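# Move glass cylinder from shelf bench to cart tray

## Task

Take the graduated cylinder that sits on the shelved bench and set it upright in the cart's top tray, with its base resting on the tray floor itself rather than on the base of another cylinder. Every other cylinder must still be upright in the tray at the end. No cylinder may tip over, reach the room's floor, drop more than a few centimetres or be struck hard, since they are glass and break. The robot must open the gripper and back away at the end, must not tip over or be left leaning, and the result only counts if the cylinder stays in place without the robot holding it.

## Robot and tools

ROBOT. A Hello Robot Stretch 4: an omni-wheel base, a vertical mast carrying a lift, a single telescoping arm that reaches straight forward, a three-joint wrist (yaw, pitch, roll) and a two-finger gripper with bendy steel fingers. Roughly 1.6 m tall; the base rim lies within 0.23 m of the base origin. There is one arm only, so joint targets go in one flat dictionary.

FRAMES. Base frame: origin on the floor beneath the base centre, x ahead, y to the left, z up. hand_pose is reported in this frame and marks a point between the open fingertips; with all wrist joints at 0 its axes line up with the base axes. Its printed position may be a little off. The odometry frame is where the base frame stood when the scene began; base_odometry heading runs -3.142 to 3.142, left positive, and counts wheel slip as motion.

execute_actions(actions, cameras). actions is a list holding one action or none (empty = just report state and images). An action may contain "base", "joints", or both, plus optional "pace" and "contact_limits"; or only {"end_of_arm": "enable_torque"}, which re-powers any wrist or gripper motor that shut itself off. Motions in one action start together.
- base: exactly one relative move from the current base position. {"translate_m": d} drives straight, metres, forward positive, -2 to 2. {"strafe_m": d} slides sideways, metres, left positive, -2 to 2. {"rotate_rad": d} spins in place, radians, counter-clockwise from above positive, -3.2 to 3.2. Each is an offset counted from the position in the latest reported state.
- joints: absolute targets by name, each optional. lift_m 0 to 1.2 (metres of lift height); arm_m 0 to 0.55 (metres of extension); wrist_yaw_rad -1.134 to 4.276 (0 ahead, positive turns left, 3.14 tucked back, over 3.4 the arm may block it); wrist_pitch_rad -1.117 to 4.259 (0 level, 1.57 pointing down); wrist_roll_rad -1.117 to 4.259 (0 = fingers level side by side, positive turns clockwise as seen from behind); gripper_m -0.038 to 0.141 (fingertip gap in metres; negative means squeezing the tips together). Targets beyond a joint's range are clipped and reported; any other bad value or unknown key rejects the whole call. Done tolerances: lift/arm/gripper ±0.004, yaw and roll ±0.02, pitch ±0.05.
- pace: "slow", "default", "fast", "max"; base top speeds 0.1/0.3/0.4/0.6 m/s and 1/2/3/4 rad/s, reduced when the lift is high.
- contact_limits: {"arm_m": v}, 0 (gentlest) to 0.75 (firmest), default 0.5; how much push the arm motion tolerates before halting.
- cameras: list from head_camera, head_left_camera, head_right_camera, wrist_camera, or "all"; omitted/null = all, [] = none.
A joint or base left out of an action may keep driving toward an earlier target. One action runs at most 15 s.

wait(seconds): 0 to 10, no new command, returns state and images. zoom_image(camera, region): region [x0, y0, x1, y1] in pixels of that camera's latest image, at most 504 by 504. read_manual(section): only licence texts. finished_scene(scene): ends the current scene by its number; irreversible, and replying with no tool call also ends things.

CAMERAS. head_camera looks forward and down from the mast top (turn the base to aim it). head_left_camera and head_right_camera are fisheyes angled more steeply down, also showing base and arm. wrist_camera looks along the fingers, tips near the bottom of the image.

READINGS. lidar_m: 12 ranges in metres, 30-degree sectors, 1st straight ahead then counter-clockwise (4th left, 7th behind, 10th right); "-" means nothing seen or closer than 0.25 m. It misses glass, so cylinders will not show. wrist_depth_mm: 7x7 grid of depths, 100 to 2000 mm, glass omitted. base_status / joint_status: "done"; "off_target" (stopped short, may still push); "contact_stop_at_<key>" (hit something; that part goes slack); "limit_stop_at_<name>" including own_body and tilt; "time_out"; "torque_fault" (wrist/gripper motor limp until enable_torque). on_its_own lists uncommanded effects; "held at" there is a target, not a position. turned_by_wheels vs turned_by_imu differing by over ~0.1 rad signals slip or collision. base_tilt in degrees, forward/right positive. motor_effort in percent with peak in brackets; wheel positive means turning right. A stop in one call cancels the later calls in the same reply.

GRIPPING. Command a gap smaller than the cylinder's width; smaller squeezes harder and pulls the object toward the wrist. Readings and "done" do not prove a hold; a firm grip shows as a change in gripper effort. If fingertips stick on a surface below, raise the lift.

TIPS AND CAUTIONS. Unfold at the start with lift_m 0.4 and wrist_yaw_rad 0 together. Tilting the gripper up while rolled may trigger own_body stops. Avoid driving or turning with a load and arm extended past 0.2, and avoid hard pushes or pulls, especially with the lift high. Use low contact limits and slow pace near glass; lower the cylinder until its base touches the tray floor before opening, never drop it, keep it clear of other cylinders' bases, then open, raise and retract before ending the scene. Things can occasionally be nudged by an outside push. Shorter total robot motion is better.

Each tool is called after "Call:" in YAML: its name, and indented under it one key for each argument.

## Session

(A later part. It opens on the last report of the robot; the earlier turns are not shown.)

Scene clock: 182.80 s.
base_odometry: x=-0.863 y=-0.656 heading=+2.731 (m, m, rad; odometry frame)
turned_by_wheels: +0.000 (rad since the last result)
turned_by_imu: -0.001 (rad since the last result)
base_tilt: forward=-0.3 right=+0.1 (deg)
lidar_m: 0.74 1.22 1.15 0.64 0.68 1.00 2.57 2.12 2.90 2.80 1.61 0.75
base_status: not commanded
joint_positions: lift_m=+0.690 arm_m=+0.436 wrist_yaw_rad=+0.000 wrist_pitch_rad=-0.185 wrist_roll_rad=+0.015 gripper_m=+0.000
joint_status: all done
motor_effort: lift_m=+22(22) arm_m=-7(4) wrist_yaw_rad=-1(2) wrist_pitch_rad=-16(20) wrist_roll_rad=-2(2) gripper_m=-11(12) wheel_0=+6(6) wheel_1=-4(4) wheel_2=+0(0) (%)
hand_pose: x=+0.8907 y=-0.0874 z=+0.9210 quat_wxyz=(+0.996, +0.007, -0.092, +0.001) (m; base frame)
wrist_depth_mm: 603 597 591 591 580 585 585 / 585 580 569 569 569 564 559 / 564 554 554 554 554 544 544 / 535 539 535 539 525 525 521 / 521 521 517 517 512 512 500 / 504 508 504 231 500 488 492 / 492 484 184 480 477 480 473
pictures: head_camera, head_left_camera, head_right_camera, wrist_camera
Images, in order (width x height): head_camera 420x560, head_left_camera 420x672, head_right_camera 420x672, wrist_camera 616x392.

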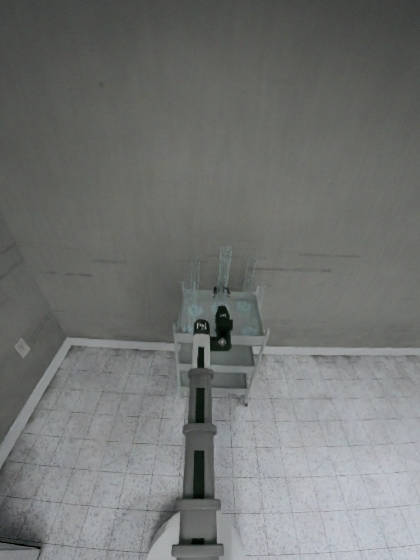

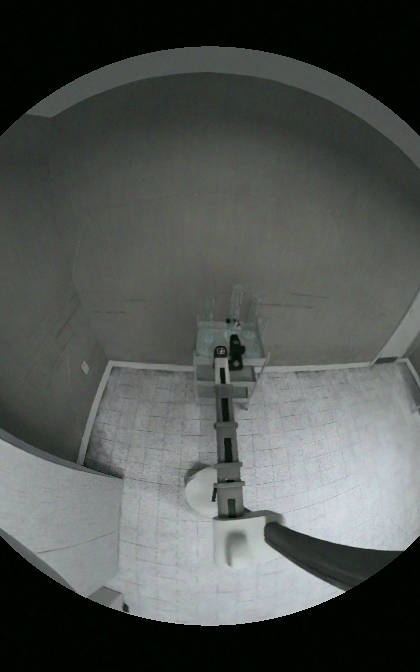

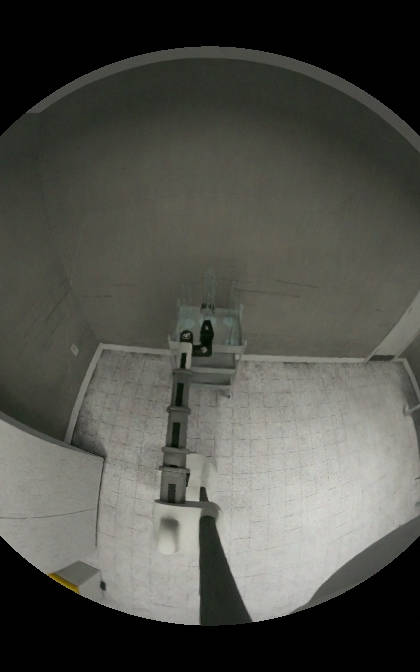

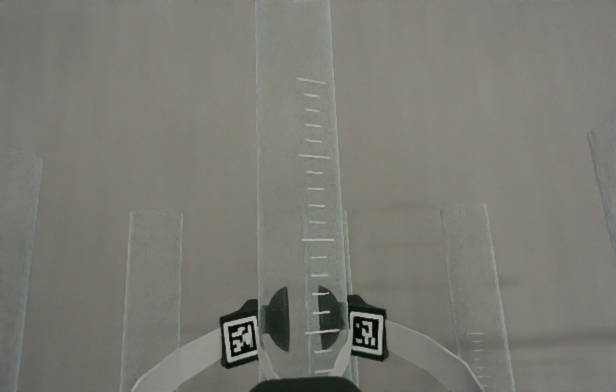

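Call:
execute_actions:
  actions:
    - {"joints":{"lift_m":0.59},"pace":"slow"}
  cameras: ["head_camera"]

Call:
zoom_image:
  camera: "head_camera"
  region: [160,240,290,370]

Call:
execute_actions:
  actions:
    - {"joints":{"lift_m":0.575},"pace":"slow"}
  cameras: ["wrist_camera"]

Scene clock: 190.83 s.
base_odometry: x=-0.863 y=-0.656 heading=+2.731 (m, m, rad; odometry frame)
turned_by_wheels: +0.000 (rad since the last result)
turned_by_imu: -0.001 (rad since the last result)
base_tilt: forward=-0.4 right=+0.1 (deg)
lidar_m: 0.73 1.21 1.16 0.65 0.66 0.99 2.58 2.10 2.92 2.80 1.61 0.75
base_status: not commanded
joint_positions: lift_m=+0.590 arm_m=+0.436 wrist_yaw_rad=+0.000 wrist_pitch_rad=-0.185 wrist_roll_rad=+0.015 gripper_m=+0.000
joint_status: all done
motor_effort: lift_m=+15(23) arm_m=-7(7) wrist_yaw_rad=-1(0) wrist_pitch_rad=-16(15) wrist_roll_rad=-3(2) gripper_m=-11(10) wheel_0=+7(7) wheel_1=-4(4) wheel_2=+0(0) (%)
hand_pose: x=+0.8907 y=-0.0874 z=+0.8216 quat_wxyz=(+0.996, +0.007, -0.092, +0.001) (m; base frame)
wrist_depth_mm: 609 597 591 585 585 585 580 / 591 574 569 564 569 559 564 / 559 554 554 554 544 544 535 / 544 539 530 525 530 525 517 / 530 521 521 517 517 512 508 / 508 500 504 232 492 488 488 / 492 484 181 484 334 392 469
pictures: head_camera
Images, in order (width x height): head_camera 420x560.

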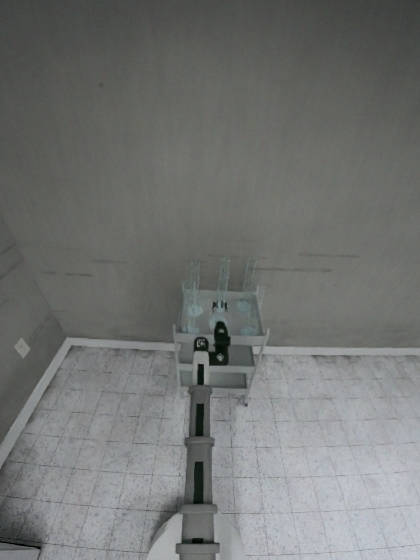

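Region (160, 240, 290, 370) of head_camera's 420x560 image, scaled by 3.877, with more detail than that image has.

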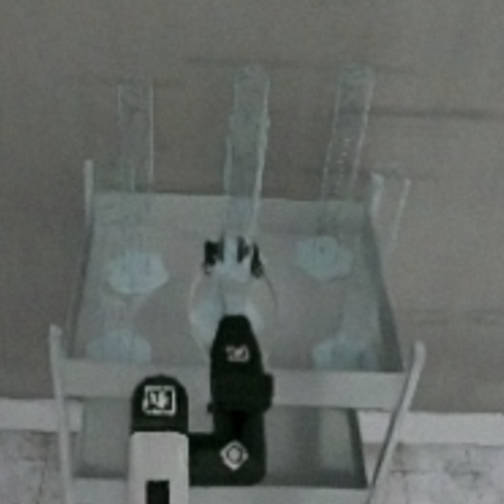

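Scene clock: 191.67 s.
base_odometry: x=-0.863 y=-0.656 heading=+2.731 (m, m, rad; odometry frame)
turned_by_wheels: +0.000 (rad since the last result)
turned_by_imu: +0.000 (rad since the last result)
base_tilt: forward=-0.3 right=+0.1 (deg)
lidar_m: 0.73 1.20 1.17 0.66 0.70 0.98 2.59 2.12 2.88 2.80 1.62 0.76
base_status: not commanded
joint_positions: lift_m=+0.575 arm_m=+0.436 wrist_yaw_rad=+0.000 wrist_pitch_rad=-0.185 wrist_roll_rad=+0.015 gripper_m=+0.000
joint_status: all done
motor_effort: lift_m=+15(17) arm_m=-7(7) wrist_yaw_rad=-1(1) wrist_pitch_rad=-15(14) wrist_roll_rad=-1(2) gripper_m=-10(9) wheel_0=+6(7) wheel_1=-4(3) wheel_2=+0(0) (%)
hand_pose: x=+0.8906 y=-0.0874 z=+0.8066 quat_wxyz=(+0.996, +0.007, -0.093, +0.001) (m; base frame)
wrist_depth_mm: 603 597 597 591 585 585 585 / 580 574 574 569 559 564 559 / 559 549 554 554 544 539 544 / 539 539 539 530 530 525 521 / 525 517 517 521 508 508 512 / 504 504 500 232 496 496 488 / 496 492 182 399 332 394 477
pictures: wrist_camera
Images, in order (width x height): wrist_camera 616x392.

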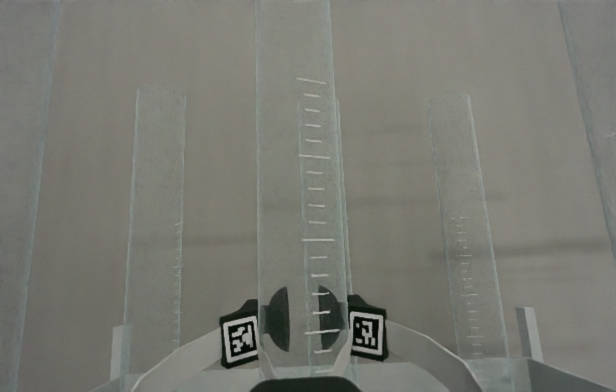

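Foot is in clear floor between rows. Continue down in small steps.

Call:
execute_actions:
  actions:
    - {"joints":{"lift_m":0.56},"pace":"slow"}
  cameras: []

Call:
execute_actions:
  actions:
    - {"joints":{"lift_m":0.548},"pace":"slow"}
  cameras: ["wrist_camera"]

Scene clock: 194.97 s.
base_odometry: x=-0.863 y=-0.656 heading=+2.731 (m, m, rad; odometry frame)
turned_by_wheels: +0.000 (rad since the last result)
turned_by_imu: -0.001 (rad since the last result)
base_tilt: forward=-0.4 right=+0.2 (deg)
lidar_m: 0.73 1.20 1.17 0.67 0.70 1.00 2.57 2.12 2.90 2.81 1.59 0.75
base_status: not commanded
joint_positions: lift_m=+0.560 arm_m=+0.436 wrist_yaw_rad=+0.000 wrist_pitch_rad=-0.185 wrist_roll_rad=+0.015 gripper_m=+0.000
joint_status: all done
motor_effort: lift_m=+15(14) arm_m=-7(7) wrist_yaw_rad=-1(0) wrist_pitch_rad=-15(15) wrist_roll_rad=-3(1) gripper_m=-9(10) wheel_0=+7(7) wheel_1=-3(3) wheel_2=+0(0) (%)
hand_pose: x=+0.8906 y=-0.0874 z=+0.7916 quat_wxyz=(+0.996, +0.007, -0.093, +0.001) (m; base frame)
wrist_depth_mm: 603 603 603 597 585 585 580 / 585 574 574 574 564 559 559 / 564 554 554 559 544 544 539 / 539 535 535 539 530 521 521 / 521 517 517 521 508 508 504 / 504 500 504 230 496 496 492 / 488 410 183 399 397 397 364
pictures: none
No camera images: the call's "cameras" was empty. Leave "cameras" out to get every camera's image.

Scene clock: 195.73 s.
base_odometry: x=-0.863 y=-0.656 heading=+2.731 (m, m, rad; odometry frame)
turned_by_wheels: +0.000 (rad since the last result)
turned_by_imu: +0.000 (rad since the last result)
base_tilt: forward=-0.4 right=+0.2 (deg)
lidar_m: 0.73 1.20 1.16 0.64 0.70 0.97 2.57 2.11 2.92 2.80 1.59 0.77
base_status: not commanded
joint_positions: lift_m=+0.548 arm_m=+0.436 wrist_yaw_rad=+0.000 wrist_pitch_rad=-0.185 wrist_roll_rad=+0.015 gripper_m=+0.000
joint_status: all done
motor_effort: lift_m=+16(15) arm_m=-7(7) wrist_yaw_rad=+0(0) wrist_pitch_rad=-16(14) wrist_roll_rad=-2(2) gripper_m=-12(13) wheel_0=+6(7) wheel_1=-3(4) wheel_2=+0(0) (%)
hand_pose: x=+0.8906 y=-0.0874 z=+0.7796 quat_wxyz=(+0.996, +0.007, -0.093, +0.001) (m; base frame)
wrist_depth_mm: 597 597 591 591 591 585 585 / 580 580 569 574 569 564 554 / 559 559 549 549 544 544 544 / 535 539 530 530 525 525 517 / 521 521 512 517 512 504 512 / 504 500 500 233 496 488 492 / 496 404 181 402 329 397 351
pictures: wrist_camera
Images, in order (width x height): wrist_camera 616x392.

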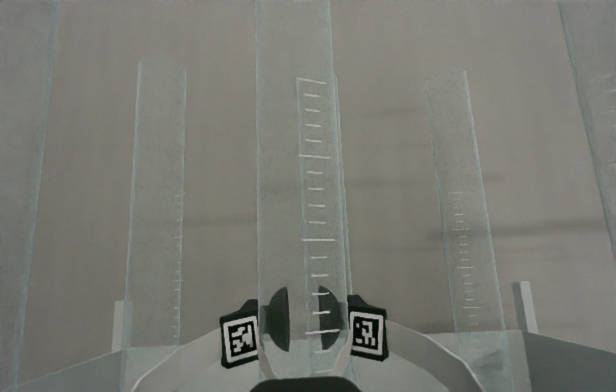

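Call:
execute_actions:
  actions:
    - {"joints":{"lift_m":0.536},"pace":"slow"}
  cameras: []

Call:
execute_actions:
  actions:
    - {"joints":{"lift_m":0.524},"pace":"slow"}
  cameras: ["wrist_camera"]

Scene clock: 198.93 s.
base_odometry: x=-0.863 y=-0.656 heading=+2.731 (m, m, rad; odometry frame)
turned_by_wheels: +0.000 (rad since the last result)
turned_by_imu: -0.001 (rad since the last result)
base_tilt: forward=-0.4 right=+0.1 (deg)
lidar_m: 0.73 1.20 1.16 0.65 0.70 0.98 2.57 2.10 2.91 2.81 1.63 0.78
base_status: not commanded
joint_positions: lift_m=+0.537 arm_m=+0.436 wrist_yaw_rad=+0.000 wrist_pitch_rad=-0.193 wrist_roll_rad=+0.015 gripper_m=+0.000
joint_status: all done
motor_effort: lift_m=+12(16) arm_m=-6(7) wrist_yaw_rad=+0(0) wrist_pitch_rad=+6(15) wrist_roll_rad=-2(1) gripper_m=-12(11) wheel_0=+6(7) wheel_1=-4(4) wheel_2=+0(0) (%)
hand_pose: x=+0.8902 y=-0.0875 z=+0.7699 quat_wxyz=(+0.995, +0.007, -0.096, +0.001) (m; base frame)
wrist_depth_mm: 609 615 603 603 591 585 591 / 580 580 580 574 574 564 569 / 559 559 559 549 554 549 549 / 539 544 539 535 539 525 525 / 521 521 512 512 512 512 504 / 508 504 500 231 496 496 492 / 492 397 182 402 394 394 343
pictures: none
No camera images: the call's "cameras" was empty. Leave "cameras" out to get every camera's image.

Scene clock: 199.70 s.
base_odometry: x=-0.863 y=-0.656 heading=+2.731 (m, m, rad; odometry frame)
turned_by_wheels: +0.000 (rad since the last result)
turned_by_imu: +0.000 (rad since the last result)
base_tilt: forward=-0.4 right=+0.0 (deg)
lidar_m: 0.71 1.22 1.18 0.66 0.71 0.98 2.57 2.11 2.90 2.81 1.61 0.74
base_status: not commanded
joint_positions: lift_m=+0.525 arm_m=+0.436 wrist_yaw_rad=+0.000 wrist_pitch_rad=-0.209 wrist_roll_rad=+0.015 gripper_m=+0.000
joint_status: all done
on_its_own: wrist_pitch_rad is at rest, and its effort (+54) is outside its rest range (-23 to +23)
motor_effort: lift_m=+3(9) arm_m=-6(6) wrist_yaw_rad=+1(0) wrist_pitch_rad=+54(55) wrist_roll_rad=-2(1) gripper_m=-10(10) wheel_0=+7(6) wheel_1=-4(3) wheel_2=+0(0) (%)
hand_pose: x=+0.8891 y=-0.0875 z=+0.7635 quat_wxyz=(+0.994, +0.007, -0.105, +0.001) (m; base frame)
wrist_depth_mm: 640 621 621 609 603 609 597 / 597 597 585 591 580 580 574 / 574 569 564 554 559 554 554 / 549 549 544 539 535 539 535 / 530 530 521 517 517 512 508 / 504 508 504 232 492 500 492 / 484 404 182 402 394 394 364
pictures: wrist_camera
Images, in order (width x height): wrist_camera 616x392.

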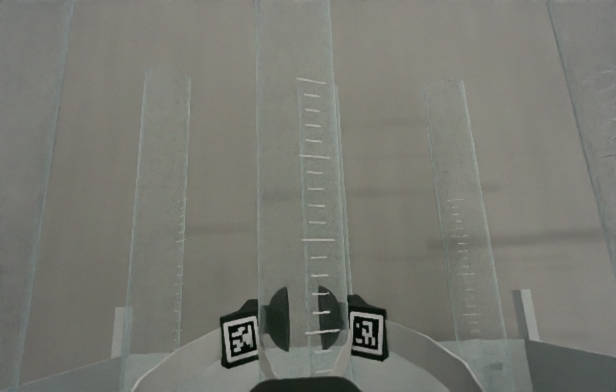

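Call:
execute_actions:
  actions:
    - {"joints":{"lift_m":0.537},"pace":"slow"}
  cameras: []

Call:
execute_actions:
  actions:
    - {"joints":{"gripper_m":0.065},"pace":"slow"}
  cameras: ["wrist_camera","head_camera"]

Scene clock: 204.40 s.
base_odometry: x=-0.863 y=-0.656 heading=+2.731 (m, m, rad; odometry frame)
turned_by_wheels: +0.000 (rad since the last result)
turned_by_imu: -0.001 (rad since the last result)
base_tilt: forward=-0.3 right=+0.1 (deg)
lidar_m: 0.74 1.21 1.16 0.66 0.69 0.97 2.58 2.11 2.90 2.79 1.58 0.75
base_status: not commanded
joint_positions: lift_m=+0.537 arm_m=+0.436 wrist_yaw_rad=+0.000 wrist_pitch_rad=-0.192 wrist_roll_rad=+0.015 gripper_m=+0.000
joint_status: all done
motor_effort: lift_m=+18(22) arm_m=-6(6) wrist_yaw_rad=-1(1) wrist_pitch_rad=+6(55) wrist_roll_rad=-2(2) gripper_m=-11(11) wheel_0=+7(7) wheel_1=-3(3) wheel_2=+0(0) (%)
hand_pose: x=+0.8901 y=-0.0874 z=+0.7703 quat_wxyz=(+0.995, +0.007, -0.096, +0.001) (m; base frame)
wrist_depth_mm: 603 609 597 597 585 591 591 / 591 580 580 569 574 564 564 / 564 564 559 549 554 549 544 / 539 535 539 539 530 525 525 / 517 521 521 517 508 508 512 / 512 504 504 230 492 492 496 / 492 397 182 402 394 394 345
pictures: none
No camera images: the call's "cameras" was empty. Leave "cameras" out to get every camera's image.

Scene clock: 206.93 s.
base_odometry: x=-0.863 y=-0.656 heading=+2.731 (m, m, rad; odometry frame)
turned_by_wheels: +0.000 (rad since the last result)
turned_by_imu: +0.000 (rad since the last result)
base_tilt: forward=-0.4 right=+0.2 (deg)
lidar_m: 0.73 1.20 1.17 0.66 0.70 0.97 2.58 2.10 2.91 2.81 1.62 0.76
base_status: not commanded
joint_positions: lift_m=+0.537 arm_m=+0.436 wrist_yaw_rad=+0.000 wrist_pitch_rad=-0.192 wrist_roll_rad=+0.015 gripper_m=+0.065
joint_status: all done
motor_effort: lift_m=+18(18) arm_m=-6(6) wrist_yaw_rad=-1(0) wrist_pitch_rad=+2(5) wrist_roll_rad=-2(2) gripper_m=-1(12) wheel_0=+7(7) wheel_1=-4(4) wheel_2=+0(0) (%)
hand_pose: x=+0.8901 y=-0.0874 z=+0.7703 quat_wxyz=(+0.995, +0.007, -0.096, +0.001) (m; base frame)
wrist_depth_mm: 603 603 597 591 597 591 585 / 585 580 585 574 569 564 564 / 564 554 559 549 549 544 549 / 544 539 535 530 530 525 530 / 525 521 517 517 517 512 504 / 512 512 500 496 222 492 492 / 492 394 399 399 397 394 343
pictures: head_camera, wrist_camera
Images, in order (width x height): head_camera 420x560, wrist_camera 616x392.

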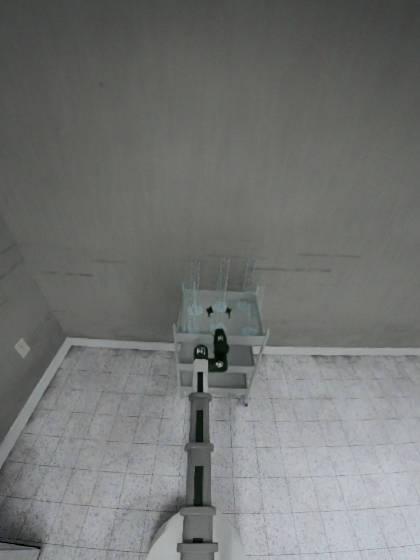

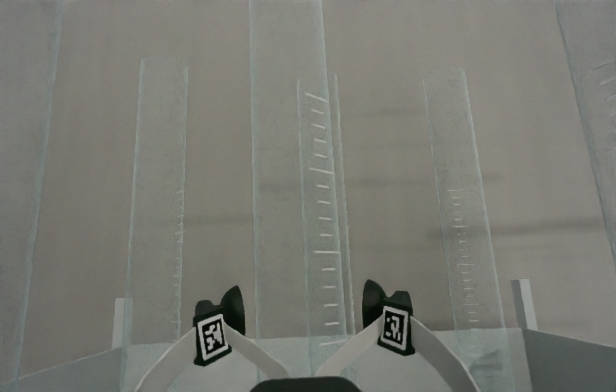

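Call:
execute_actions:
  actions:
    - {"joints":{"lift_m":0.56},"pace":"slow"}
  cameras: []

Call:
execute_actions:
  actions:
    - {"joints":{"arm_m":0.05},"pace":"slow"}
  cameras: ["head_camera"]

Call:
zoom_image:
  camera: "head_camera"
  region: [160,240,290,370]

Scene clock: 211.87 s.
base_odometry: x=-0.863 y=-0.656 heading=+2.731 (m, m, rad; odometry frame)
turned_by_wheels: +0.000 (rad since the last result)
turned_by_imu: -0.001 (rad since the last result)
base_tilt: forward=-0.4 right=+0.1 (deg)
lidar_m: 0.73 1.21 1.14 0.66 0.68 1.02 2.57 2.11 2.92 2.79 1.59 0.77
base_status: not commanded
joint_positions: lift_m=+0.560 arm_m=+0.436 wrist_yaw_rad=+0.000 wrist_pitch_rad=-0.188 wrist_roll_rad=+0.015 gripper_m=+0.065
joint_status: all done
motor_effort: lift_m=+21(20) arm_m=-6(6) wrist_yaw_rad=-1(1) wrist_pitch_rad=-8(4) wrist_roll_rad=-3(2) gripper_m=-2(3) wheel_0=+6(6) wheel_1=-4(4) wheel_2=+0(0) (%)
hand_pose: x=+0.8904 y=-0.0874 z=+0.7918 quat_wxyz=(+0.996, +0.007, -0.094, +0.001) (m; base frame)
wrist_depth_mm: 603 597 609 591 580 591 580 / 580 580 574 574 564 569 564 / 564 559 559 549 549 544 539 / 544 535 535 530 535 521 521 / 521 521 517 512 517 504 512 / 504 504 496 496 223 492 488 / 488 404 399 402 397 397 382
pictures: none
No camera images: the call's "cameras" was empty. Leave "cameras" out to get every camera's image.

Scene clock: 217.00 s.
base_odometry: x=-0.863 y=-0.656 heading=+2.731 (m, m, rad; odometry frame)
turned_by_wheels: +0.000 (rad since the last result)
turned_by_imu: -0.001 (rad since the last result)
base_tilt: forward=-0.4 right=+0.1 (deg)
lidar_m: 0.73 1.22 1.15 0.67 0.70 0.98 2.59 2.11 2.92 2.81 1.61 0.76
base_status: not commanded
joint_positions: lift_m=+0.560 arm_m=+0.051 wrist_yaw_rad=+0.000 wrist_pitch_rad=-0.188 wrist_roll_rad=+0.015 gripper_m=+0.065
joint_status: all done
motor_effort: lift_m=+21(21) arm_m=-7(5) wrist_yaw_rad=-1(2) wrist_pitch_rad=-10(9) wrist_roll_rad=-1(2) gripper_m=-2(2) wheel_0=+7(7) wheel_1=-4(3) wheel_2=+0(0) (%)
hand_pose: x=+0.5055 y=-0.0874 z=+0.7918 quat_wxyz=(+0.996, +0.007, -0.094, +0.001) (m; base frame)
wrist_depth_mm: 1060 1042 1042 1042 1078 1042 1025 / 1025 1008 1008 976 991 991 991 / 976 976 976 976 946 976 960 / 946 946 946 931 931 931 917 / 931 904 917 917 878 891 904 / 866 891 866 891 221 866 854 / 866 569 455 459 449 452 831
pictures: head_camera
Images, in order (width x height): head_camera 420x560.

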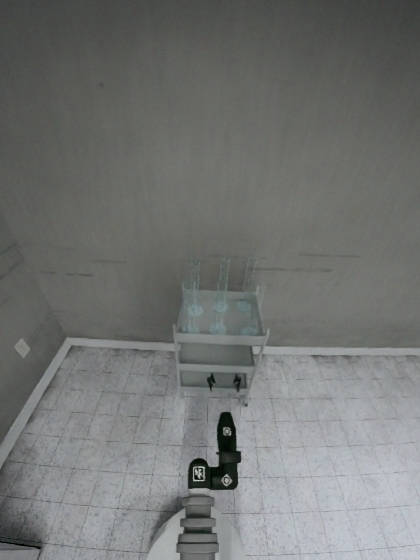

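Region (160, 240, 290, 370) of head_camera's 420x560 image, scaled by 3.877, with more detail than that image has.

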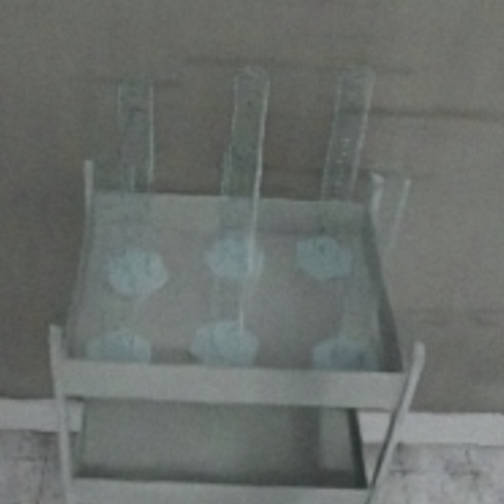

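Standing on the floor, clear of the others.

Call:
finished_scene:
  scene: 1

The scene is finished: the task was done.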